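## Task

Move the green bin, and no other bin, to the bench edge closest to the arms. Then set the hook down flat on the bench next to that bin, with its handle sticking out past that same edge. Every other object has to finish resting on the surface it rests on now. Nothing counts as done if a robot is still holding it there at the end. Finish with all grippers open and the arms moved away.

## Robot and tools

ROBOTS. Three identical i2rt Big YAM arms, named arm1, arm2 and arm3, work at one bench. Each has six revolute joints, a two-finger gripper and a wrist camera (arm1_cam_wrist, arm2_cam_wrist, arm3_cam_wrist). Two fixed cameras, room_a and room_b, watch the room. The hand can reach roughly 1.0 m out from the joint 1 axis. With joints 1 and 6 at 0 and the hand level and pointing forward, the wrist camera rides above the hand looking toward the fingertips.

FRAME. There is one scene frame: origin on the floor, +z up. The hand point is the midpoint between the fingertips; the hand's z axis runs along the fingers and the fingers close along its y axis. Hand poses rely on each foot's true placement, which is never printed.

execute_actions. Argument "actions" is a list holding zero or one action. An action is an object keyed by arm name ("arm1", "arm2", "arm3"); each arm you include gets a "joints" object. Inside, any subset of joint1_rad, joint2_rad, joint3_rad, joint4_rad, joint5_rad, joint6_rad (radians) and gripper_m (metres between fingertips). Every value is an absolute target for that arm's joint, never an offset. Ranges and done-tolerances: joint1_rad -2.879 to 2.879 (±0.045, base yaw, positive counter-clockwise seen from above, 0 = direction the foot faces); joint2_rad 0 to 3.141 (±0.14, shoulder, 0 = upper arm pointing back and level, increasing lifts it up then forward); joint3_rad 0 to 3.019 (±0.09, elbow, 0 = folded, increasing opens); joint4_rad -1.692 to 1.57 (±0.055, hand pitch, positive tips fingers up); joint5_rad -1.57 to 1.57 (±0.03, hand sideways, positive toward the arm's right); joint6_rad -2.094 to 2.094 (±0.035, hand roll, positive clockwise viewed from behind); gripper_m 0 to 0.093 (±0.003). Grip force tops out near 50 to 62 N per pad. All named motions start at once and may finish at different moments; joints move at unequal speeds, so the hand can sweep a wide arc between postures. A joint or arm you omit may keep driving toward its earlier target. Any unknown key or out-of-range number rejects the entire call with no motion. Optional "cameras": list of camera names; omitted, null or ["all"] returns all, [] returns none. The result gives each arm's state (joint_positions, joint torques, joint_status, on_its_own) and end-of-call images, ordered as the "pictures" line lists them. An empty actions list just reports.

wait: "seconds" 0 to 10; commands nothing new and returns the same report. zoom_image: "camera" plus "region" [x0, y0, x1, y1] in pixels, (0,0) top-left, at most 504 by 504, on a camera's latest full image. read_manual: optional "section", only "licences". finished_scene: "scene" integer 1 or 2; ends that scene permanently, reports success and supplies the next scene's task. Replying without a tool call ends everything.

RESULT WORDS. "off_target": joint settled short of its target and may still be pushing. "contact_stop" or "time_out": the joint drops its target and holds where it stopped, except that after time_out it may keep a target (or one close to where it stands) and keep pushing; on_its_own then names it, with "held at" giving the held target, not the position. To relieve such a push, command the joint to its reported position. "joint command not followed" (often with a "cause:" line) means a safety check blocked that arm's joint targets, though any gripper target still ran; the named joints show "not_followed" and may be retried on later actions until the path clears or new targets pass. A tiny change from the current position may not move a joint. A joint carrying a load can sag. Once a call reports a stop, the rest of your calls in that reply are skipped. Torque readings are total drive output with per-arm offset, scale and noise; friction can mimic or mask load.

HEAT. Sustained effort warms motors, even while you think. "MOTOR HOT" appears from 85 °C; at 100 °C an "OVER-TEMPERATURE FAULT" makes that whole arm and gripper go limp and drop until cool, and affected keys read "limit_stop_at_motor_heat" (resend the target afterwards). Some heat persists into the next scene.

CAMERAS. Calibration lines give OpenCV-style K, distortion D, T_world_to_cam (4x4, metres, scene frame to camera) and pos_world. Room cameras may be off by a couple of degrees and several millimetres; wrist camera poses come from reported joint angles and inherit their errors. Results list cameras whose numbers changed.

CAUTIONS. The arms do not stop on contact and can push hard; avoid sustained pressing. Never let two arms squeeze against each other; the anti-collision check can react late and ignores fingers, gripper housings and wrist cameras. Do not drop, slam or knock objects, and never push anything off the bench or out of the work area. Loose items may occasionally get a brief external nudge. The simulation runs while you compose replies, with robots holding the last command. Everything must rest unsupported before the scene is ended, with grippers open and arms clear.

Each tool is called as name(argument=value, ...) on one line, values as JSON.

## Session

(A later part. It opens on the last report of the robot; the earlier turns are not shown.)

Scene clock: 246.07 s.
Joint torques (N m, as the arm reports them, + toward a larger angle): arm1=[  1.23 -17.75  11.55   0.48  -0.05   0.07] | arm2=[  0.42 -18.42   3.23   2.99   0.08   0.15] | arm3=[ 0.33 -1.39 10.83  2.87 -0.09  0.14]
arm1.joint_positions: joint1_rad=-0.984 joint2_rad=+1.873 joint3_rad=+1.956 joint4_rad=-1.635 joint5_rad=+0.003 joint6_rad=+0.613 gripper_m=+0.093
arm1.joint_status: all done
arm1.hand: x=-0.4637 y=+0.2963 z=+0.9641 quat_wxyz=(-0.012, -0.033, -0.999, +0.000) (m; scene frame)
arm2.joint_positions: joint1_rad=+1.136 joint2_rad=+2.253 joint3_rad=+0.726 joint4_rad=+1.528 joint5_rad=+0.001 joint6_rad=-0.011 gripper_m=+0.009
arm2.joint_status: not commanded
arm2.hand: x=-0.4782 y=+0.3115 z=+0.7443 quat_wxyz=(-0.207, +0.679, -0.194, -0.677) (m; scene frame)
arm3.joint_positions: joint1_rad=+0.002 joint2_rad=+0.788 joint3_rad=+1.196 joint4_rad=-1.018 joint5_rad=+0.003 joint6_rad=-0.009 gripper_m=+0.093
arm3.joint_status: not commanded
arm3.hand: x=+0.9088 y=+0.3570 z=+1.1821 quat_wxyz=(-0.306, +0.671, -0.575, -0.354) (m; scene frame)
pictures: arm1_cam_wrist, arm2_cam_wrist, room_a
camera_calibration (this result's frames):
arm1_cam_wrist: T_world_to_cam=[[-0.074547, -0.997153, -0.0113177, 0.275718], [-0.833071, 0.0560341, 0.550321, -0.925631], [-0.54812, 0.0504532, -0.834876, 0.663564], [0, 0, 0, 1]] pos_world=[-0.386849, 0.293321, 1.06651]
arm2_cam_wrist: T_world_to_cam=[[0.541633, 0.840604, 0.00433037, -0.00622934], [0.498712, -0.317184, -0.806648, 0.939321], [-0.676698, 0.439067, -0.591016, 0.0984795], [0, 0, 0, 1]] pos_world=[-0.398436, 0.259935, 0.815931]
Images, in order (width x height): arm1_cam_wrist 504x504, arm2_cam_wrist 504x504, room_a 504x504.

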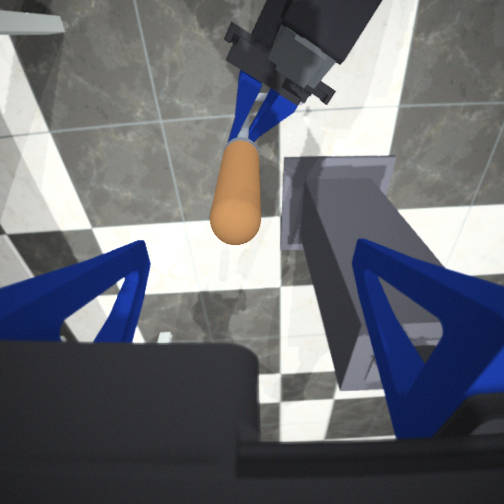

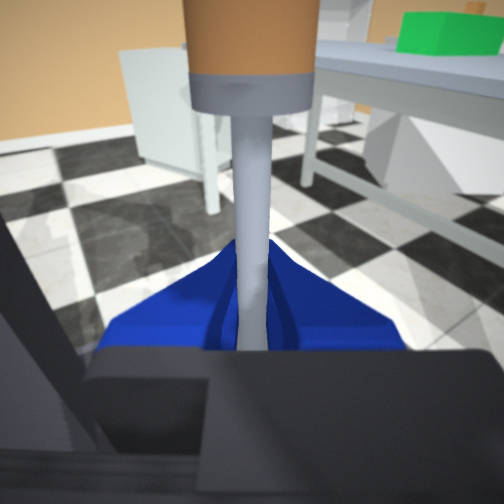

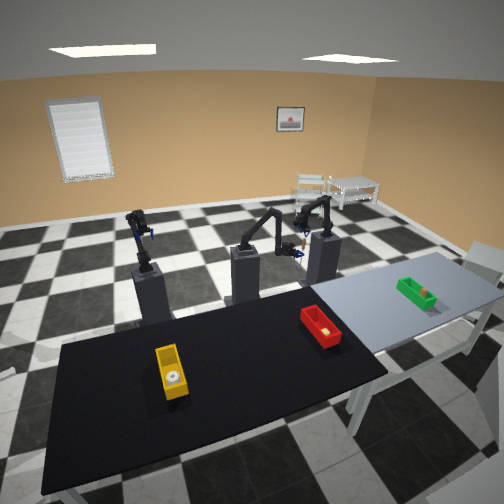

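execute_actions(actions=[{"arm2":{"joints":{"joint2_rad":1.895,"joint3_rad":0.64,"joint4_rad":1.35}}}], cameras=["arm1_cam_wrist","arm2_cam_wrist","room_a"])

Scene clock: 249.50 s.
Joint torques (N m, as the arm reports them, + toward a larger angle): arm1=[  1.25 -17.3   11.31   0.45  -0.06   0.07] | arm2=[  0.47 -16.94   5.29   1.98   0.17   0.17] | arm3=[ 0.04 -1.37 10.76  2.95 -0.12  0.14]
arm1.joint_positions: joint1_rad=-0.984 joint2_rad=+1.868 joint3_rad=+1.960 joint4_rad=-1.633 joint5_rad=+0.003 joint6_rad=+0.613 gripper_m=+0.093
arm1.joint_status: not commanded
arm1.hand: x=-0.4633 y=+0.2965 z=+0.9680 quat_wxyz=(-0.016, -0.033, -0.999, -0.003) (m; scene frame)
arm2.joint_positions: joint1_rad=+1.136 joint2_rad=+1.907 joint3_rad=+0.624 joint4_rad=+1.338 joint5_rad=-0.001 joint6_rad=-0.012 gripper_m=+0.009
arm2.joint_status: all done
arm2.hand: x=-0.4693 y=+0.3044 z=+0.8571 quat_wxyz=(-0.212, +0.660, -0.188, -0.695) (m; scene frame)
arm3.joint_positions: joint1_rad=+0.002 joint2_rad=+0.788 joint3_rad=+1.196 joint4_rad=-1.018 joint5_rad=+0.003 joint6_rad=-0.009 gripper_m=+0.093
arm3.joint_status: not commanded
arm3.hand: x=+0.9088 y=+0.3570 z=+1.1821 quat_wxyz=(-0.306, +0.671, -0.575, -0.354) (m; scene frame)
pictures: arm1_cam_wrist, arm2_cam_wrist, room_a
camera_calibration (this result's frames):
arm1_cam_wrist: T_world_to_cam=[[-0.0743521, -0.997093, -0.0166497, 0.281266], [-0.837353, 0.0533557, 0.544052, -0.922641], [-0.541582, 0.0543931, -0.838886, 0.672743], [0, 0, 0, 1]] pos_world=[-0.387319, 0.293084, 1.071]
arm2_cam_wrist: T_world_to_cam=[[0.539359, 0.842056, 0.0057353, -0.00825198], [0.46278, -0.290719, -0.837447, 1.0251], [-0.70351, 0.454339, -0.546489, 0.118922], [0, 0, 0, 1]] pos_world=[-0.386284, 0.250935, 0.923506]
Images, in order (width x height): arm1_cam_wrist 504x504, arm2_cam_wrist 504x504, room_a 504x504.

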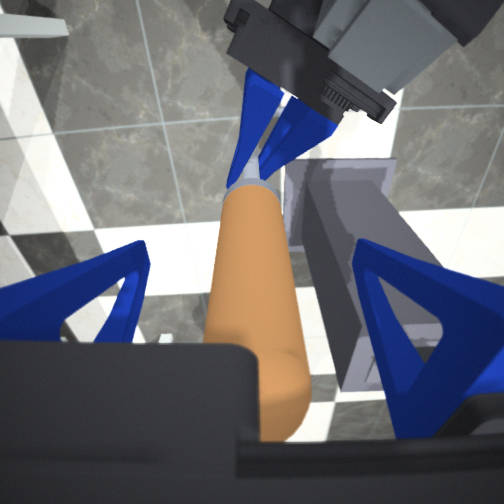

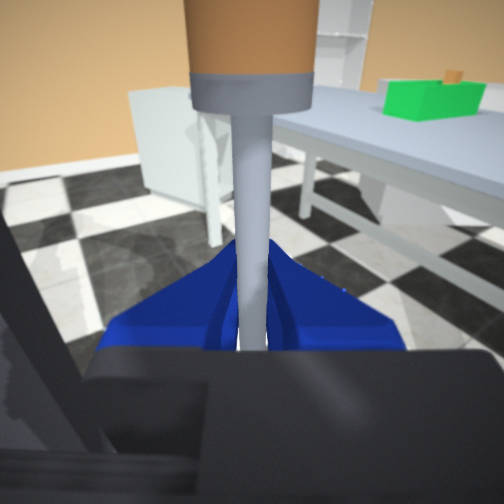

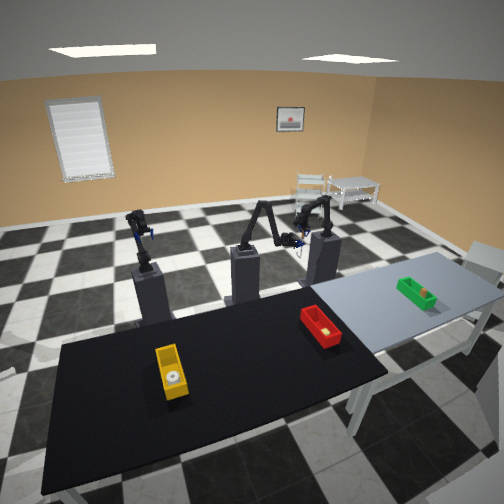

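execute_actions(actions=[{"arm2":{"joints":{"joint4_rad":1.31,"joint3_rad":0.66}}}], cameras=["arm1_cam_wrist"])

execute_actions(actions=[{"arm1":{"joints":{"gripper_m":0}}}], cameras=["arm1_cam_wrist"])

Scene clock: 252.70 s.
Joint torques (N m, as the arm reports them, + toward a larger angle): arm1=[  1.24 -17.25  11.35   0.46  -0.06   0.07] | arm2=[  0.56 -16.89   6.8    1.9    0.17   0.17] | arm3=[-0.29 -1.71 10.68  2.93 -0.12  0.17]
arm1.joint_positions: joint1_rad=-0.984 joint2_rad=+1.868 joint3_rad=+1.960 joint4_rad=-1.633 joint5_rad=+0.003 joint6_rad=+0.613 gripper_m=+0.093
arm1.joint_status: not commanded
arm1.hand: x=-0.4633 y=+0.2965 z=+0.9680 quat_wxyz=(-0.016, -0.033, -0.999, -0.003) (m; scene frame)
arm2.joint_positions: joint1_rad=+1.136 joint2_rad=+1.907 joint3_rad=+0.624 joint4_rad=+1.302 joint5_rad=-0.001 joint6_rad=-0.012 gripper_m=+0.009
arm2.joint_status: all done
arm2.hand: x=-0.4696 y=+0.3046 z=+0.8483 quat_wxyz=(-0.208, +0.673, -0.191, -0.684) (m; scene frame)
arm3.joint_positions: joint1_rad=+0.002 joint2_rad=+0.788 joint3_rad=+1.196 joint4_rad=-1.018 joint5_rad=+0.003 joint6_rad=-0.009 gripper_m=+0.093
arm3.joint_status: not commanded
arm3.hand: x=+0.9088 y=+0.3570 z=+1.1821 quat_wxyz=(-0.306, +0.671, -0.575, -0.354) (m; scene frame)
pictures: arm1_cam_wrist
camera_calibration (this result's frames):
arm1_cam_wrist: T_world_to_cam=[[-0.0743521, -0.997093, -0.0166497, 0.281266], [-0.837353, 0.0533557, 0.544052, -0.922641], [-0.541582, 0.0543931, -0.838886, 0.672743], [0, 0, 0, 1]] pos_world=[-0.387319, 0.293084, 1.071]
Images, in order (width x height): arm1_cam_wrist 504x504.

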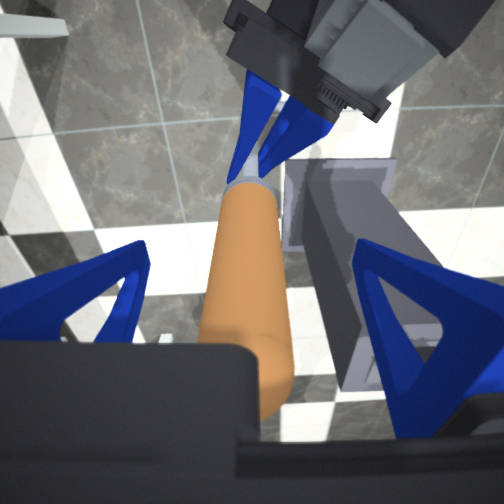

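Scene clock: 253.40 s.
Joint torques (N m, as the arm reports them, + toward a larger angle): arm1=[  1.2  -17.36  11.36   0.43   0.05   0.06] | arm2=[  0.43 -16.98   6.87   1.88   0.22   0.16] | arm3=[ 0.32 -1.66 10.65  2.96 -0.1   0.14]
arm1.joint_positions: joint1_rad=-0.984 joint2_rad=+1.868 joint3_rad=+1.960 joint4_rad=-1.633 joint5_rad=+0.001 joint6_rad=+0.614 gripper_m=+0.029
arm1.joint_status: gripper_m off_target (ended at +0.029, target +0.000)
arm1.hand: x=-0.4636 y=+0.2971 z=+0.9680 quat_wxyz=(-0.016, -0.033, -0.999, -0.004) (m; scene frame)
arm2.joint_positions: joint1_rad=+1.136 joint2_rad=+1.907 joint3_rad=+0.624 joint4_rad=+1.302 joint5_rad=-0.003 joint6_rad=-0.013 gripper_m=+0.009
arm2.joint_status: not commanded
arm2.hand: x=-0.4698 y=+0.3042 z=+0.8482 quat_wxyz=(-0.208, +0.673, -0.191, -0.684) (m; scene frame)
arm3.joint_positions: joint1_rad=+0.002 joint2_rad=+0.788 joint3_rad=+1.196 joint4_rad=-1.018 joint5_rad=+0.003 joint6_rad=-0.009 gripper_m=+0.093
arm3.joint_status: not commanded
arm3.hand: x=+0.9088 y=+0.3570 z=+1.1821 quat_wxyz=(-0.306, +0.671, -0.575, -0.354) (m; scene frame)
pictures: arm1_cam_wrist
camera_calibration (this result's frames):
arm1_cam_wrist: T_world_to_cam=[[-0.0746662, -0.997026, -0.0190619, 0.284045], [-0.836754, 0.0522424, 0.545081, -0.92329], [-0.542464, 0.0566492, -0.838167, 0.67078], [0, 0, 0, 1]] pos_world=[-0.387484, 0.293436, 1.07091]
Images, in order (width x height): arm1_cam_wrist 504x504.

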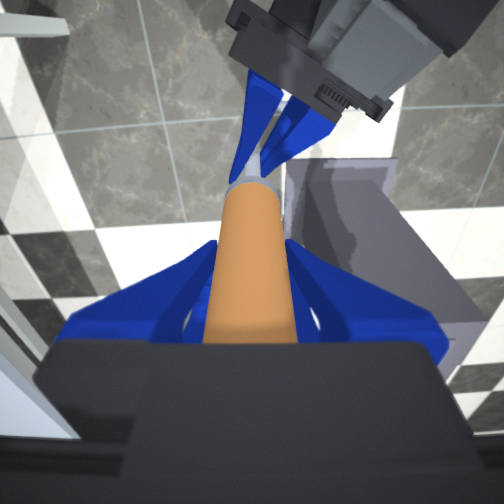

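execute_actions(actions=[{"arm2":{"joints":{"gripper_m":0.093}}}], cameras=[])

execute_actions(actions=[{"arm2":{"joints":{"joint2_rad":1.83,"joint3_rad":0.34,"joint4_rad":1.48}}}], cameras=["arm1_cam_wrist"])

execute_actions(actions=[{"arm1":{"joints":{"joint1_rad":0.024,"joint2_rad":1.2,"joint6_rad":1.571}},"arm2":{"joints":{"joint2_rad":1.0,"joint4_rad":0.5}}}], cameras=[])

execute_actions(actions=[{"arm1":{"joints":{"joint4_rad":-0.4}},"arm2":{"joints":{"joint1_rad":-0.2}}}], cameras=["arm1_cam_wrist","room_a"])

Scene clock: 262.63 s.
Joint torques (N m, as the arm reports them, + toward a larger angle): arm1=[  0.79 -17.33  11.3    0.46   0.07   0.06] | arm2=[  0.35 -16.91   6.24   1.9    0.2    0.14] | arm3=[-0.35 -0.94 10.74  2.83 -0.08  0.11]
arm1.joint_positions: joint1_rad=-0.984 joint2_rad=+1.870 joint3_rad=+1.960 joint4_rad=-1.633 joint5_rad=+0.001 joint6_rad=+0.614 gripper_m=+0.029
arm1.joint_status: not commanded
arm1.hand: x=-0.4634 y=+0.2972 z=+0.9672 quat_wxyz=(-0.015, -0.033, -0.999, -0.004) (m; scene frame)
arm2.joint_positions: joint1_rad=+1.136 joint2_rad=+1.906 joint3_rad=+0.632 joint4_rad=+1.302 joint5_rad=-0.003 joint6_rad=-0.010 gripper_m=+0.093
arm2.joint_status: all done
arm2.hand: x=-0.4725 y=+0.3059 z=+0.8518 quat_wxyz=(-0.208, +0.670, -0.191, -0.687) (m; scene frame)
arm3.joint_positions: joint1_rad=+0.002 joint2_rad=+0.788 joint3_rad=+1.196 joint4_rad=-1.018 joint5_rad=+0.003 joint6_rad=-0.009 gripper_m=+0.093
arm3.joint_status: not commanded
arm3.hand: x=+0.9088 y=+0.3570 z=+1.1821 quat_wxyz=(-0.306, +0.671, -0.575, -0.354) (m; scene frame)
pictures: none
No camera images: the call's "cameras" was empty. Leave "cameras" out to get every camera's image.

Scene clock: 263.70 s.
Joint torques (N m, as the arm reports them, + toward a larger angle): arm1=[  1.13 -17.54  11.37   0.45   0.05   0.06] | arm2=[  0.38 -12.03   2.4    2.22   0.21   0.12] | arm3=[-0.13 -1.67 10.64  2.83 -0.05  0.13]
arm1.joint_positions: joint1_rad=-0.984 joint2_rad=+1.870 joint3_rad=+1.960 joint4_rad=-1.633 joint5_rad=+0.001 joint6_rad=+0.614 gripper_m=+0.029
arm1.joint_status: not commanded
arm1.hand: x=-0.4634 y=+0.2972 z=+0.9672 quat_wxyz=(-0.015, -0.033, -0.999, -0.004) (m; scene frame)
arm2.joint_positions: joint1_rad=+1.136 joint2_rad=+1.823 joint3_rad=+0.343 joint4_rad=+1.462 joint5_rad=-0.003 joint6_rad=-0.010 gripper_m=+0.093
arm2.joint_status: all done
arm2.hand: x=-0.3837 y=+0.2486 z=+0.8393 quat_wxyz=(-0.203, +0.686, -0.196, -0.671) (m; scene frame)
arm3.joint_positions: joint1_rad=+0.002 joint2_rad=+0.788 joint3_rad=+1.196 joint4_rad=-1.018 joint5_rad=+0.003 joint6_rad=-0.009 gripper_m=+0.093
arm3.joint_status: not commanded
arm3.hand: x=+0.9088 y=+0.3570 z=+1.1821 quat_wxyz=(-0.306, +0.671, -0.575, -0.354) (m; scene frame)
pictures: arm1_cam_wrist
camera_calibration (this result's frames):
arm1_cam_wrist: T_world_to_cam=[[-0.0747047, -0.99704, -0.0181725, 0.283265], [-0.836043, 0.0526878, 0.546129, -0.923495], [-0.543555, 0.0559914, -0.837504, 0.669199], [0, 0, 0, 1]] pos_world=[-0.387174, 0.293615, 1.06995]
Images, in order (width x height): arm1_cam_wrist 504x504.

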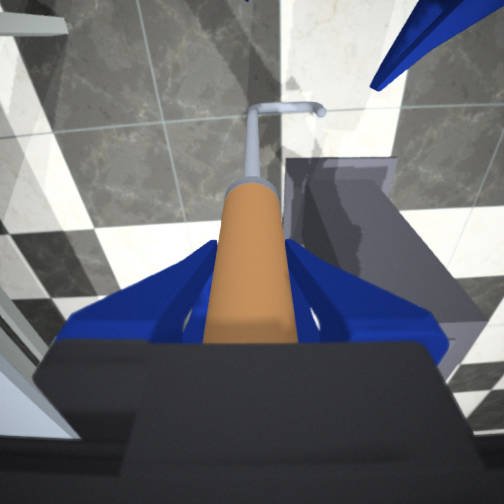

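Scene clock: 265.57 s.
Joint torques (N m, as the arm reports them, + toward a larger angle): arm1=[ 1.22 -8.42 10.54  1.89  0.17  0.  ] | arm2=[ 0.49 -6.91  8.21  1.26  0.22  0.14] | arm3=[ 0.15 -1.52 10.77  2.97 -0.09  0.17]
arm1.joint_positions: joint1_rad=+0.022 joint2_rad=+1.234 joint3_rad=+1.955 joint4_rad=-1.641 joint5_rad=-0.002 joint6_rad=+1.564 gripper_m=+0.029
arm1.joint_status: all done
arm1.hand: x=-0.9583 y=+0.3917 z=+1.2695 quat_wxyz=(-0.006, -0.004, -0.949, -0.316) (m; scene frame)
arm2.joint_positions: joint1_rad=+1.136 joint2_rad=+1.004 joint3_rad=+0.343 joint4_rad=+0.512 joint5_rad=-0.003 joint6_rad=-0.010 gripper_m=+0.093
arm2.joint_status: all done
arm2.hand: x=-0.3485 y=+0.2250 z=+0.9592 quat_wxyz=(-0.189, +0.728, -0.208, -0.625) (m; scene frame)
arm3.joint_positions: joint1_rad=+0.002 joint2_rad=+0.788 joint3_rad=+1.196 joint4_rad=-1.018 joint5_rad=+0.003 joint6_rad=-0.009 gripper_m=+0.093
arm3.joint_status: not commanded
arm3.hand: x=+0.9088 y=+0.3570 z=+1.1821 quat_wxyz=(-0.306, +0.671, -0.575, -0.354) (m; scene frame)
pictures: none
No camera images: the call's "cameras" was empty. Leave "cameras" out to get every camera's image.

Scene clock: 267.23 s.
Joint torques (N m, as the arm reports them, + toward a larger angle): arm1=[ 1.03 -9.45 11.06  4.44  0.11 -0.04] | arm2=[ 0.57 -6.7   8.21  1.2   0.09  0.11] | arm3=[ 0.34 -1.34 10.73  2.94 -0.1   0.13]
arm1.joint_positions: joint1_rad=+0.022 joint2_rad=+1.234 joint3_rad=+1.955 joint4_rad=-0.452 joint5_rad=-0.002 joint6_rad=+1.565 gripper_m=+0.029
arm1.joint_status: all done
arm1.hand: x=-0.9583 y=+0.4818 z=+1.5297 quat_wxyz=(-0.011, +0.000, -0.609, -0.793) (m; scene frame)
arm2.joint_positions: joint1_rad=-0.199 joint2_rad=+1.004 joint3_rad=+0.343 joint4_rad=+0.512 joint5_rad=+0.001 joint6_rad=-0.009 gripper_m=+0.093
arm2.joint_status: all done
arm2.hand: x=+0.1448 y=+0.3932 z=+0.9611 quat_wxyz=(-0.536, +0.439, -0.615, -0.376) (m; scene frame)
arm3.joint_positions: joint1_rad=+0.002 joint2_rad=+0.788 joint3_rad=+1.196 joint4_rad=-1.018 joint5_rad=+0.003 joint6_rad=-0.009 gripper_m=+0.093
arm3.joint_status: not commanded
arm3.hand: x=+0.9088 y=+0.3570 z=+1.1821 quat_wxyz=(-0.306, +0.671, -0.575, -0.354) (m; scene frame)
pictures: arm1_cam_wrist, room_a
camera_calibration (this result's frames):
arm1_cam_wrist: T_world_to_cam=[[0.00785699, 0.267824, -0.963436, 1.35624], [-0.828613, -0.537589, -0.156201, -0.28832], [-0.559767, 0.799543, 0.217698, -1.12695], [0, 0, 0, 1]] pos_world=[-0.880393, 0.382816, 1.50695]
Images, in order (width x height): arm1_cam_wrist 504x504, room_a 504x504.

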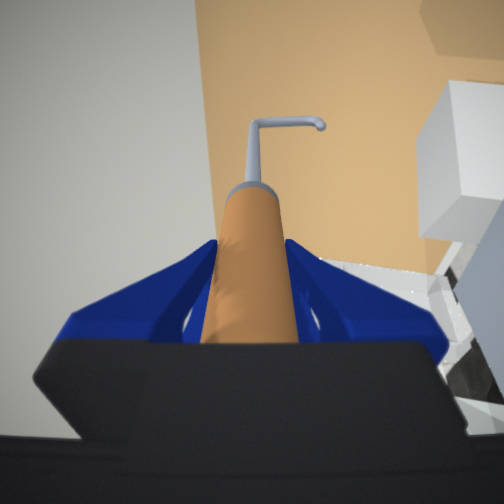

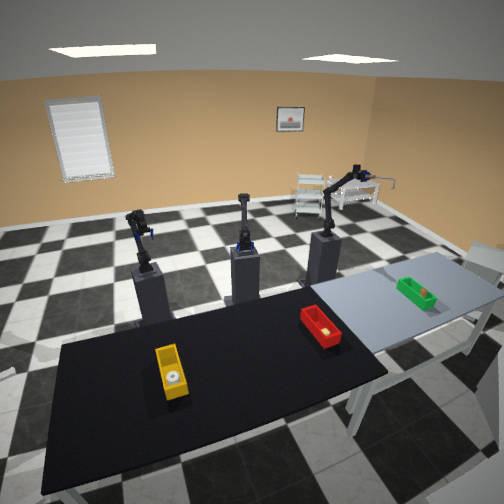

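execute_actions(actions=[{"arm1":{"joints":{"joint2_rad":2.05,"joint3_rad":1.78,"joint4_rad":0.5}}}], cameras=["arm1_cam_wrist","room_a","room_b"])

zoom_image(camera="room_a", region=[330, 200, 470, 340])

zoom_image(camera="room_b", region=[40, 130, 180, 270])

Scene clock: 271.57 s.
Joint torques (N m, as the arm reports them, + toward a larger angle): arm1=[  0.69 -26.    14.73   4.52   0.15  -0.09] | arm2=[ 0.48 -6.69  8.25  1.17  0.08  0.12] | arm3=[ 0.23 -1.92 10.7   2.92 -0.06  0.16]
arm1.joint_positions: joint1_rad=+0.022 joint2_rad=+2.122 joint3_rad=+1.715 joint4_rad=+0.448 joint5_rad=-0.003 joint6_rad=+1.568 gripper_m=+0.029
arm1.joint_status: all done
arm1.hand: x=-0.9483 y=+0.8674 z=+0.9754 quat_wxyz=(-0.008, -0.002, -0.695, -0.719) (m; scene frame)
arm2.joint_positions: joint1_rad=-0.199 joint2_rad=+1.004 joint3_rad=+0.343 joint4_rad=+0.512 joint5_rad=+0.001 joint6_rad=-0.009 gripper_m=+0.093
arm2.joint_status: not commanded
arm2.hand: x=+0.1448 y=+0.3932 z=+0.9611 quat_wxyz=(-0.536, +0.439, -0.615, -0.376) (m; scene frame)
arm3.joint_positions: joint1_rad=+0.002 joint2_rad=+0.788 joint3_rad=+1.196 joint4_rad=-1.018 joint5_rad=+0.003 joint6_rad=-0.009 gripper_m=+0.093
arm3.joint_status: not commanded
arm3.hand: x=+0.9088 y=+0.3570 z=+1.1821 quat_wxyz=(-0.306, +0.671, -0.575, -0.354) (m; scene frame)
pictures: arm1_cam_wrist, room_a, room_b
camera_calibration (this result's frames):
arm1_cam_wrist: T_world_to_cam=[[0.00030827, 0.0434659, -0.999055, 0.941053], [-0.829144, -0.558496, -0.0245543, -0.270091], [-0.559035, 0.828368, 0.0358673, -1.15594], [0, 0, 0, 1]] pos_world=[-0.870446, 0.765796, 0.974992]
Images, in order (width x height): arm1_cam_wrist 504x504, room_a 504x504, room_b 504x504.

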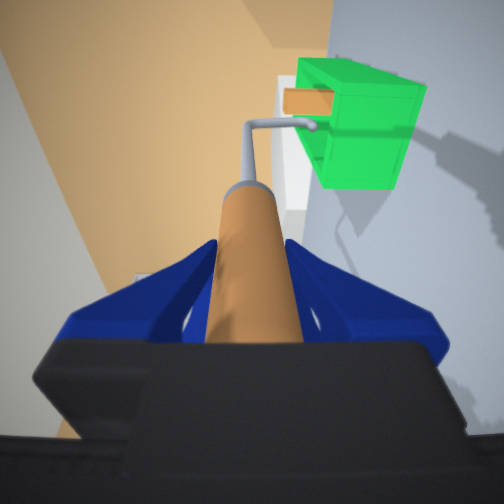

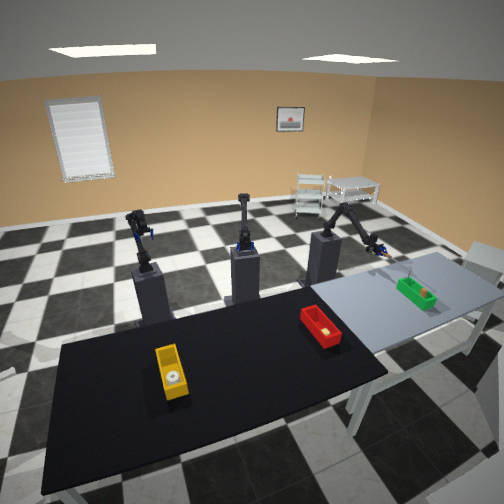

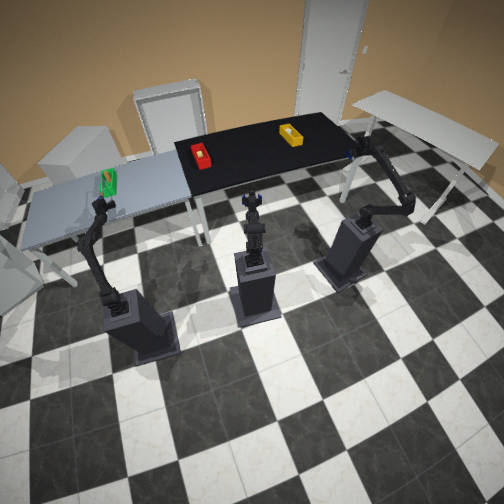

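Region (330, 200, 470, 340) of room_a's 504x504 image, scaled by 3.600, with more detail than that image has.

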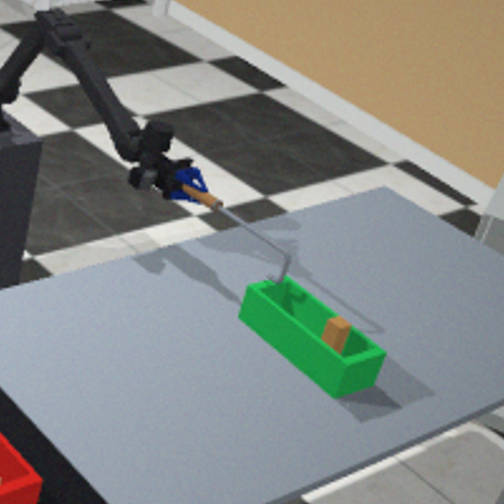

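Region (40, 130, 180, 270) of room_b's 504x504 image, scaled by 3.600, with more detail than that image has.

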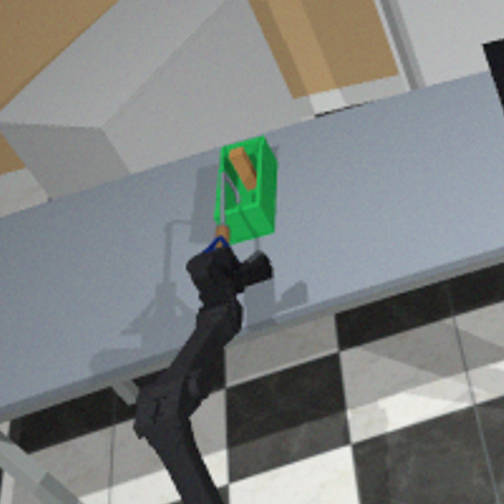

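execute_actions(actions=[{"arm1":{"joints":{"joint2_rad":2.19,"joint3_rad":1.96,"joint4_rad":0.41}}}], cameras=["arm1_cam_wrist","room_a","room_b"])

zoom_image(camera="room_a", region=[360, 230, 460, 330])

Scene clock: 279.27 s.
Joint torques (N m, as the arm reports them, + toward a larger angle): arm1=[  1.02 -24.26  17.28   3.13   0.15  -0.09] | arm2=[ 0.52 -6.67  8.24  1.21  0.09  0.13] | arm3=[ 0.23 -1.43 10.76  3.05 -0.1   0.16]
arm1.joint_positions: joint1_rad=+0.022 joint2_rad=+2.218 joint3_rad=+1.864 joint4_rad=+0.388 joint5_rad=-0.003 joint6_rad=+1.568 gripper_m=+0.029
arm1.joint_status: joint3_rad time_out (moved +0.149 of +0.245); the others done
arm1.on_its_own: joint3_rad reads +1.864 and still pushes toward +1.960 since a time_out
arm1.hand: x=-0.9477 y=+0.9013 z=+0.9662 quat_wxyz=(-0.008, -0.002, -0.698, -0.716) (m; scene frame)
arm2.joint_positions: joint1_rad=-0.199 joint2_rad=+1.004 joint3_rad=+0.343 joint4_rad=+0.512 joint5_rad=+0.001 joint6_rad=-0.009 gripper_m=+0.093
arm2.joint_status: not commanded
arm2.hand: x=+0.1448 y=+0.3932 z=+0.9611 quat_wxyz=(-0.536, +0.439, -0.615, -0.376) (m; scene frame)
arm3.joint_positions: joint1_rad=+0.002 joint2_rad=+0.788 joint3_rad=+1.196 joint4_rad=-1.018 joint5_rad=+0.003 joint6_rad=-0.009 gripper_m=+0.093
arm3.joint_status: not commanded
arm3.hand: x=+0.9088 y=+0.3570 z=+1.1821 quat_wxyz=(-0.306, +0.671, -0.575, -0.354) (m; scene frame)
pictures: arm1_cam_wrist, room_a, room_b
camera_calibration (this result's frames):
arm1_cam_wrist: T_world_to_cam=[[0.000176183, 0.0358437, -0.999357, 0.937396], [-0.829173, -0.558627, -0.0201823, -0.254984], [-0.558992, 0.828644, 0.0296222, -1.17749], [0, 0, 0, 1]] pos_world=[-0.869798, 0.79968, 0.966528]
Images, in order (width x height): arm1_cam_wrist 504x504, room_a 504x504, room_b 504x504.

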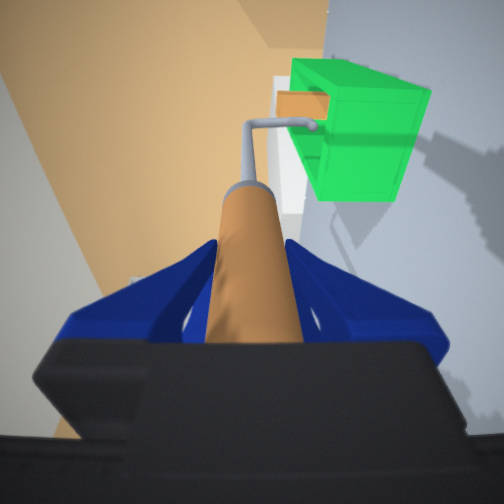

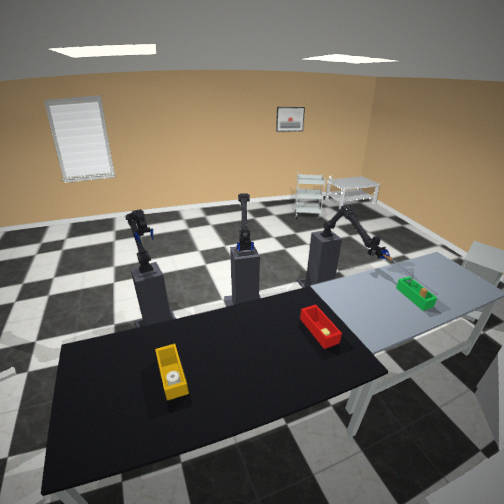

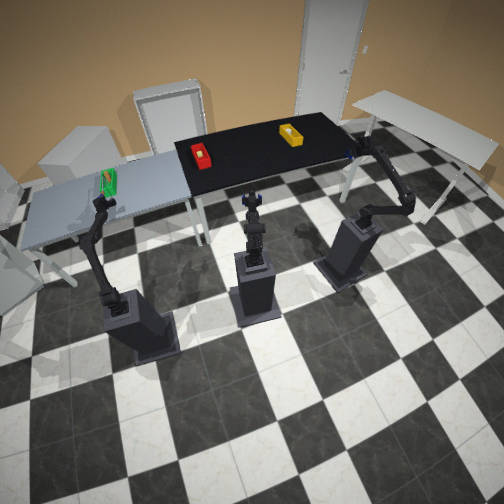

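Region (360, 230, 460, 330) of room_a's 504x504 image, scaled by 5.040, with more detail than that image has.

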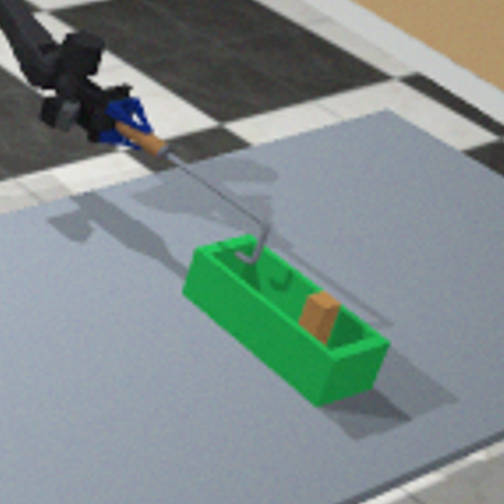

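execute_actions(actions=[{"arm1":{"joints":{"joint3_rad":1.93,"joint4_rad":0.29}}}], cameras=["arm1_cam_wrist","room_a","room_b"])

zoom_image(camera="room_a", region=[360, 230, 460, 330])

Scene clock: 282.97 s.
Joint torques (N m, as the arm reports them, + toward a larger angle): arm1=[  1.06 -24.32  14.87   3.12   0.16  -0.09] | arm2=[ 0.48 -6.59  8.25  1.23  0.09  0.11] | arm3=[ 0.02 -1.35 10.55  2.71 -0.08  0.18]
arm1.joint_positions: joint1_rad=+0.022 joint2_rad=+2.219 joint3_rad=+1.864 joint4_rad=+0.268 joint5_rad=-0.003 joint6_rad=+1.568 gripper_m=+0.029
arm1.joint_status: all done
arm1.hand: x=-0.9475 y=+0.9005 z=+0.9354 quat_wxyz=(-0.008, -0.003, -0.740, -0.673) (m; scene frame)
arm2.joint_positions: joint1_rad=-0.199 joint2_rad=+1.004 joint3_rad=+0.343 joint4_rad=+0.512 joint5_rad=+0.001 joint6_rad=-0.009 gripper_m=+0.093
arm2.joint_status: not commanded
arm2.hand: x=+0.1448 y=+0.3932 z=+0.9611 quat_wxyz=(-0.536, +0.439, -0.615, -0.376) (m; scene frame)
arm3.joint_positions: joint1_rad=+0.002 joint2_rad=+0.788 joint3_rad=+1.196 joint4_rad=-1.018 joint5_rad=+0.003 joint6_rad=-0.009 gripper_m=+0.093
arm3.joint_status: not commanded
arm3.hand: x=+0.9088 y=+0.3570 z=+1.1821 quat_wxyz=(-0.306, +0.671, -0.575, -0.354) (m; scene frame)
pictures: arm1_cam_wrist, room_a, room_b
camera_calibration (this result's frames):
arm1_cam_wrist: T_world_to_cam=[[-0.00197203, -0.0853321, -0.996351, 1.01094], [-0.829561, -0.556238, 0.0492807, -0.323434], [-0.558413, 0.82663, -0.0696913, -1.08051], [0, 0, 0, 1]] pos_world=[-0.869685, 0.799542, 0.947889]
Images, in order (width x height): arm1_cam_wrist 504x504, room_a 504x504, room_b 504x504.

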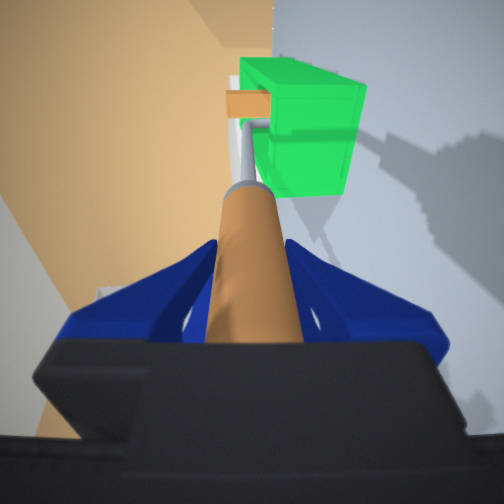

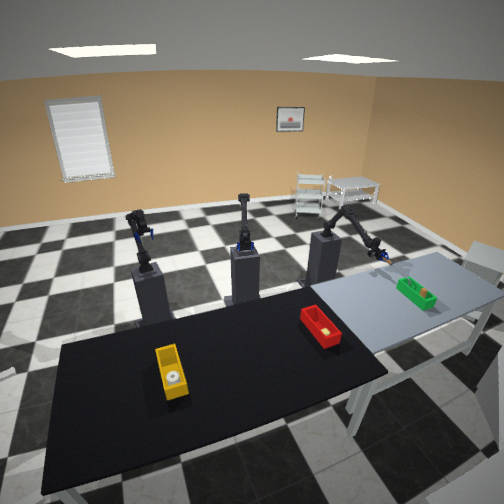

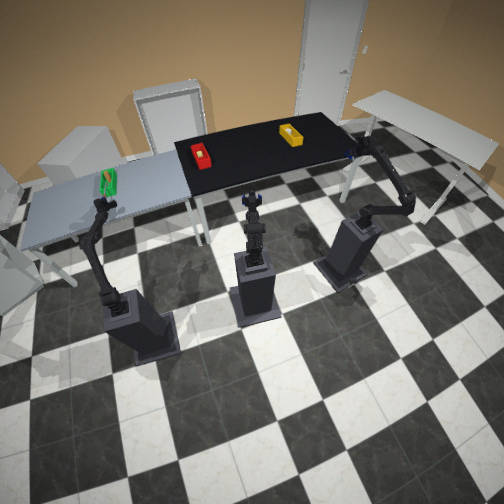

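Region (360, 230, 460, 330) of room_a's 504x504 image, scaled by 5.040, with more detail than that image has.

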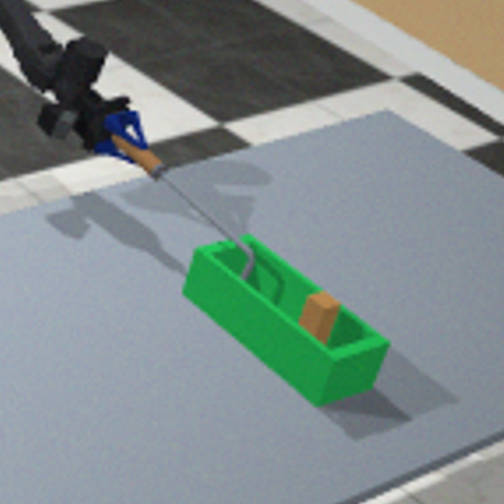

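execute_actions(actions=[{"arm1":{"joints":{"joint2_rad":1.96,"joint3_rad":1.515,"joint4_rad":0.48}}}], cameras=["arm1_cam_wrist"])

execute_actions(actions=[{"arm1":{"joints":{"joint2_rad":1.77,"joint3_rad":1.2,"joint4_rad":0.595}}}], cameras=["arm1_cam_wrist","room_a","room_b"])

zoom_image(camera="room_b", region=[40, 150, 180, 290])

Scene clock: 289.27 s.
Joint torques (N m, as the arm reports them, + toward a larger angle): arm1=[  0.98 -22.46  11.63   4.23   0.15  -0.09] | arm2=[ 0.49 -6.79  8.2   1.22  0.09  0.12] | arm3=[ 0.27 -1.63 10.79  2.84 -0.11  0.17]
arm1.joint_positions: joint1_rad=+0.022 joint2_rad=+2.007 joint3_rad=+1.482 joint4_rad=+0.435 joint5_rad=-0.003 joint6_rad=+1.568 gripper_m=+0.029
arm1.joint_status: all done
arm1.hand: x=-0.9490 y=+0.8115 z=+0.9312 quat_wxyz=(-0.008, -0.003, -0.740, -0.672) (m; scene frame)
arm2.joint_positions: joint1_rad=-0.199 joint2_rad=+1.004 joint3_rad=+0.343 joint4_rad=+0.512 joint5_rad=+0.001 joint6_rad=-0.009 gripper_m=+0.093
arm2.joint_status: not commanded
arm2.hand: x=+0.1448 y=+0.3932 z=+0.9611 quat_wxyz=(-0.536, +0.439, -0.615, -0.376) (m; scene frame)
arm3.joint_positions: joint1_rad=+0.002 joint2_rad=+0.788 joint3_rad=+1.196 joint4_rad=-1.018 joint5_rad=+0.003 joint6_rad=-0.009 gripper_m=+0.093
arm3.joint_status: not commanded
arm3.hand: x=+0.9088 y=+0.3570 z=+1.1821 quat_wxyz=(-0.306, +0.671, -0.575, -0.354) (m; scene frame)
pictures: arm1_cam_wrist
camera_calibration (this result's frames):
arm1_cam_wrist: T_world_to_cam=[[-0.00200284, -0.0872296, -0.996186, 1.00045], [-0.829779, -0.555818, 0.0503377, -0.375474], [-0.558089, 0.826715, -0.071268, -1.00636], [0, 0, 0, 1]] pos_world=[-0.871197, 0.710547, 0.94381]
Images, in order (width x height): arm1_cam_wrist 504x504.

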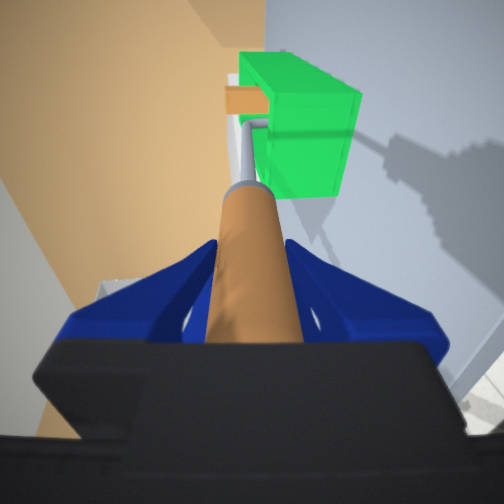

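Scene clock: 290.37 s.
Joint torques (N m, as the arm reports them, + toward a larger angle): arm1=[  1.18 -18.8   10.58   4.37   0.14  -0.09] | arm2=[ 0.38 -6.7   8.24  1.19  0.1   0.12] | arm3=[-0.09 -1.71 10.65  2.91 -0.1   0.11]
arm1.joint_positions: joint1_rad=+0.022 joint2_rad=+1.814 joint3_rad=+1.173 joint4_rad=+0.547 joint5_rad=-0.002 joint6_rad=+1.568 gripper_m=+0.029
arm1.joint_status: all done
arm1.hand: x=-0.9505 y=+0.7225 z=+0.9297 quat_wxyz=(-0.008, -0.003, -0.742, -0.670) (m; scene frame)
arm2.joint_positions: joint1_rad=-0.199 joint2_rad=+1.004 joint3_rad=+0.343 joint4_rad=+0.512 joint5_rad=+0.001 joint6_rad=-0.009 gripper_m=+0.093
arm2.joint_status: not commanded
arm2.hand: x=+0.1448 y=+0.3932 z=+0.9611 quat_wxyz=(-0.536, +0.439, -0.615, -0.376) (m; scene frame)
arm3.joint_positions: joint1_rad=+0.002 joint2_rad=+0.788 joint3_rad=+1.196 joint4_rad=-1.018 joint5_rad=+0.003 joint6_rad=-0.009 gripper_m=+0.093
arm3.joint_status: not commanded
arm3.hand: x=+0.9088 y=+0.3570 z=+1.1821 quat_wxyz=(-0.306, +0.671, -0.575, -0.354) (m; scene frame)
pictures: arm1_cam_wrist, room_a, room_b
camera_calibration (this result's frames):
arm1_cam_wrist: T_world_to_cam=[[-0.00209567, -0.0925452, -0.995706, 0.99453], [-0.830005, -0.555199, 0.0533495, -0.429529], [-0.557752, 0.826553, -0.0756494, -0.929264], [0, 0, 0, 1]] pos_world=[-0.872726, 0.621651, 0.942877]
Images, in order (width x height): arm1_cam_wrist 504x504, room_a 504x504, room_b 504x504.

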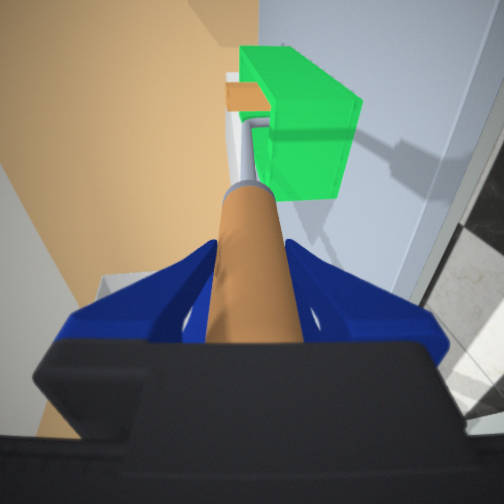

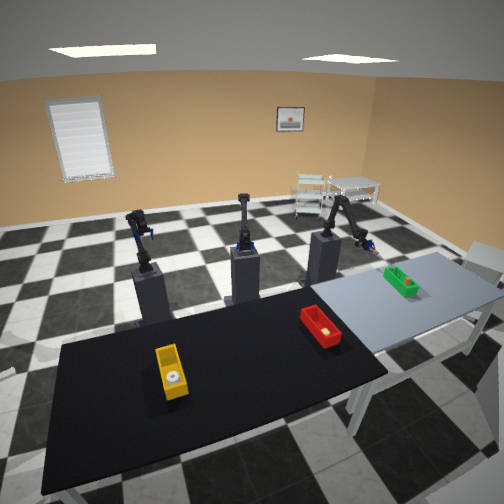

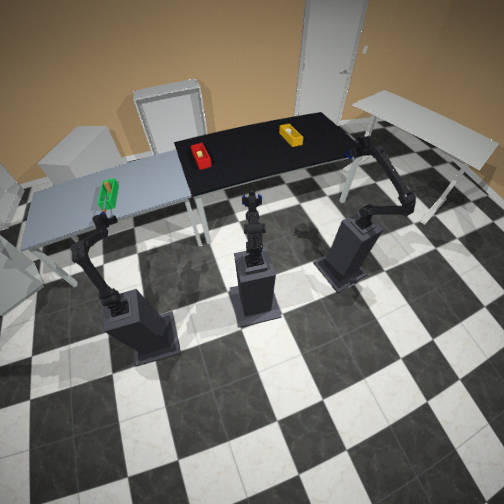

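Region (40, 150, 180, 290) of room_b's 504x504 image, scaled by 3.600, with more detail than that image has.

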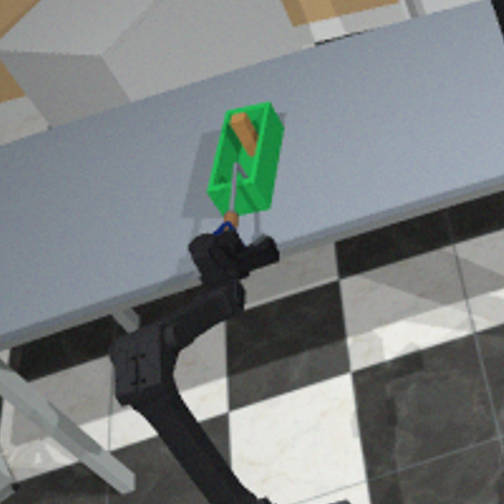

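execute_actions(actions=[{"arm1":{"joints":{"joint2_rad":1.575,"joint3_rad":0.92,"joint4_rad":0.68}}}], cameras=["arm1_cam_wrist","room_a","room_b"])

zoom_image(camera="room_b", region=[40, 150, 180, 290])

Scene clock: 293.87 s.
Joint torques (N m, as the arm reports them, + toward a larger angle): arm1=[  1.09 -14.88   9.95   4.46   0.13  -0.09] | arm2=[ 0.38 -6.71  8.22  1.24  0.09  0.1 ] | arm3=[ 0.26 -1.36 10.74  3.03 -0.1   0.16]
arm1.joint_positions: joint1_rad=+0.022 joint2_rad=+1.613 joint3_rad=+0.895 joint4_rad=+0.630 joint5_rad=-0.002 joint6_rad=+1.568 gripper_m=+0.029
arm1.joint_status: all done
arm1.hand: x=-0.9521 y=+0.6310 z=+0.9337 quat_wxyz=(-0.008, -0.003, -0.740, -0.673) (m; scene frame)
arm2.joint_positions: joint1_rad=-0.199 joint2_rad=+1.004 joint3_rad=+0.343 joint4_rad=+0.512 joint5_rad=+0.001 joint6_rad=-0.009 gripper_m=+0.093
arm2.joint_status: not commanded
arm2.hand: x=+0.1448 y=+0.3932 z=+0.9611 quat_wxyz=(-0.536, +0.439, -0.615, -0.376) (m; scene frame)
arm3.joint_positions: joint1_rad=+0.002 joint2_rad=+0.788 joint3_rad=+1.196 joint4_rad=-1.018 joint5_rad=+0.003 joint6_rad=-0.009 gripper_m=+0.093
arm3.joint_status: not commanded
arm3.hand: x=+0.9088 y=+0.3570 z=+1.1821 quat_wxyz=(-0.306, +0.671, -0.575, -0.354) (m; scene frame)
pictures: arm1_cam_wrist, room_a, room_b
camera_calibration (this result's frames):
arm1_cam_wrist: T_world_to_cam=[[-0.00197171, -0.0857072, -0.996318, 0.986459], [-0.829987, -0.555587, 0.0494363, -0.478011], [-0.557779, 0.827029, -0.0700405, -0.859765], [0, 0, 0, 1]] pos_world=[-0.874357, 0.530021, 0.94624]
Images, in order (width x height): arm1_cam_wrist 504x504, room_a 504x504, room_b 504x504.

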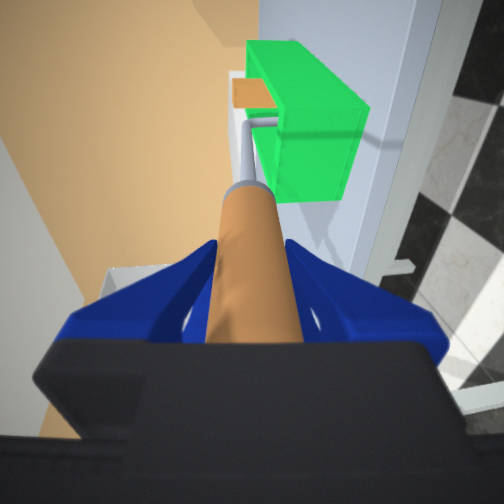

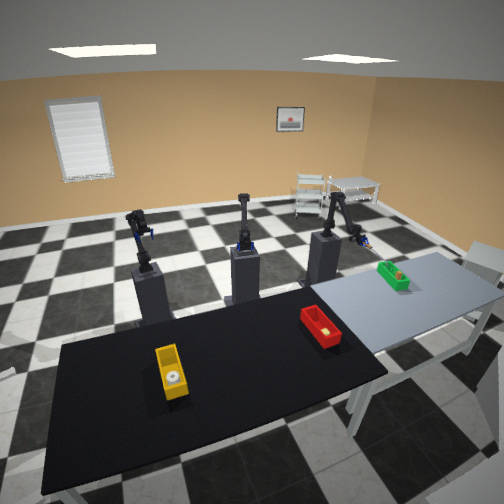

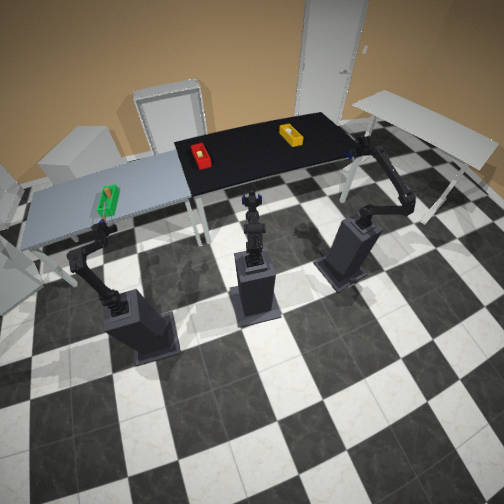

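Region (40, 150, 180, 290) of room_b's 504x504 image, scaled by 3.600, with more detail than that image has.

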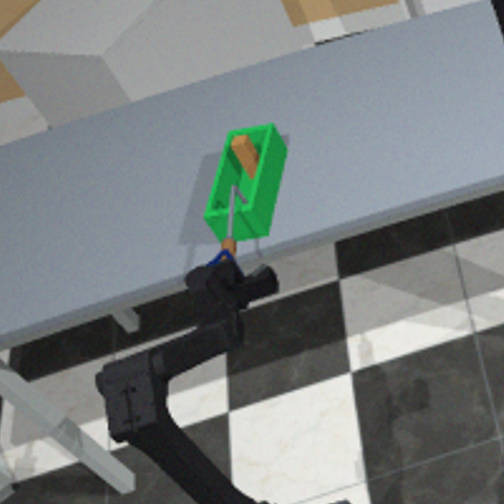

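execute_actions(actions=[{"arm1":{"joints":{"joint2_rad":1.505,"joint3_rad":0.805,"joint4_rad":0.72}}}], cameras=["arm1_cam_wrist","room_b"])

zoom_image(camera="room_b", region=[40, 150, 180, 290])

Scene clock: 297.33 s.
Joint torques (N m, as the arm reports them, + toward a larger angle): arm1=[  1.12 -14.37  10.11   4.41   0.13  -0.09] | arm2=[ 0.52 -6.96  8.21  1.25  0.09  0.12] | arm3=[ 0.38 -1.3  10.71  3.   -0.11  0.15]
arm1.joint_positions: joint1_rad=+0.022 joint2_rad=+1.554 joint3_rad=+0.773 joint4_rad=+0.670 joint5_rad=-0.002 joint6_rad=+1.568 gripper_m=+0.029
arm1.joint_status: all done
arm1.hand: x=-0.9527 y=+0.5916 z=+0.9151 quat_wxyz=(-0.008, -0.003, -0.748, -0.664) (m; scene frame)
arm2.joint_positions: joint1_rad=-0.199 joint2_rad=+1.004 joint3_rad=+0.343 joint4_rad=+0.512 joint5_rad=+0.001 joint6_rad=-0.009 gripper_m=+0.093
arm2.joint_status: not commanded
arm2.hand: x=+0.1448 y=+0.3932 z=+0.9611 quat_wxyz=(-0.536, +0.439, -0.615, -0.376) (m; scene frame)
arm3.joint_positions: joint1_rad=+0.002 joint2_rad=+0.788 joint3_rad=+1.196 joint4_rad=-1.018 joint5_rad=+0.003 joint6_rad=-0.009 gripper_m=+0.093
arm3.joint_status: not commanded
arm3.hand: x=+0.9088 y=+0.3570 z=+1.1821 quat_wxyz=(-0.306, +0.671, -0.575, -0.354) (m; scene frame)
pictures: arm1_cam_wrist, room_b
camera_calibration (this result's frames):
arm1_cam_wrist: T_world_to_cam=[[-0.00238573, -0.108483, -0.994095, 0.975576], [-0.830043, -0.554189, 0.0624691, -0.51227], [-0.557694, 0.825291, -0.0887233, -0.810596], [0, 0, 0, 1]] pos_world=[-0.874943, 0.490917, 0.929898]
Images, in order (width x height): arm1_cam_wrist 504x504, room_b 504x504.

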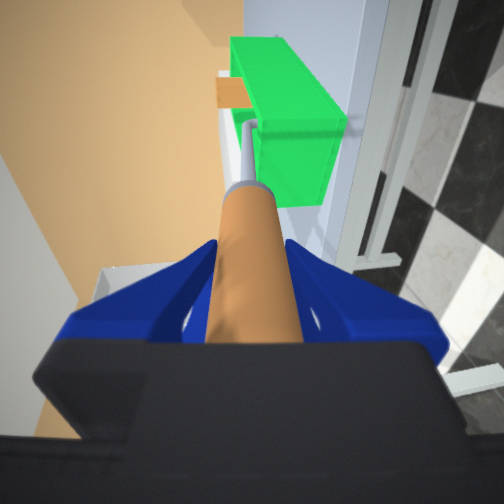

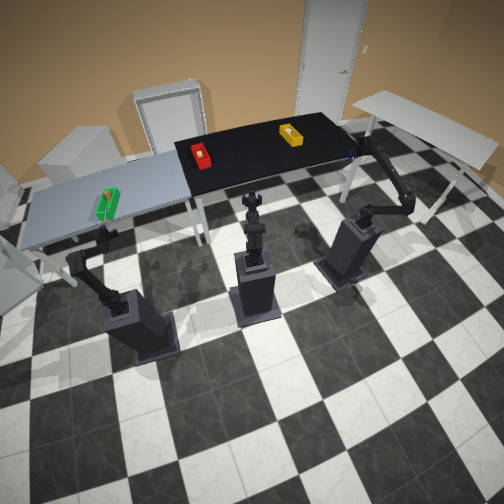

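Region (40, 150, 180, 290) of room_b's 504x504 image, scaled by 3.600, with more detail than that image has.

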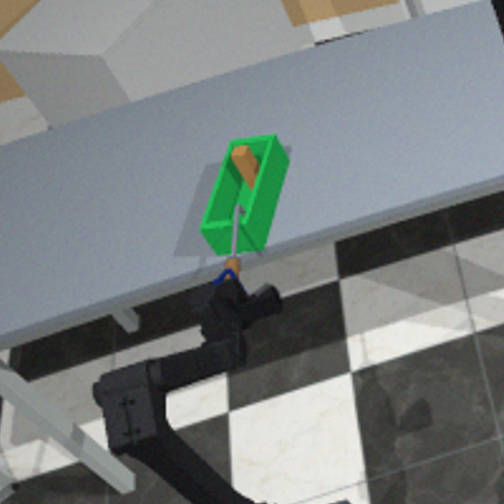

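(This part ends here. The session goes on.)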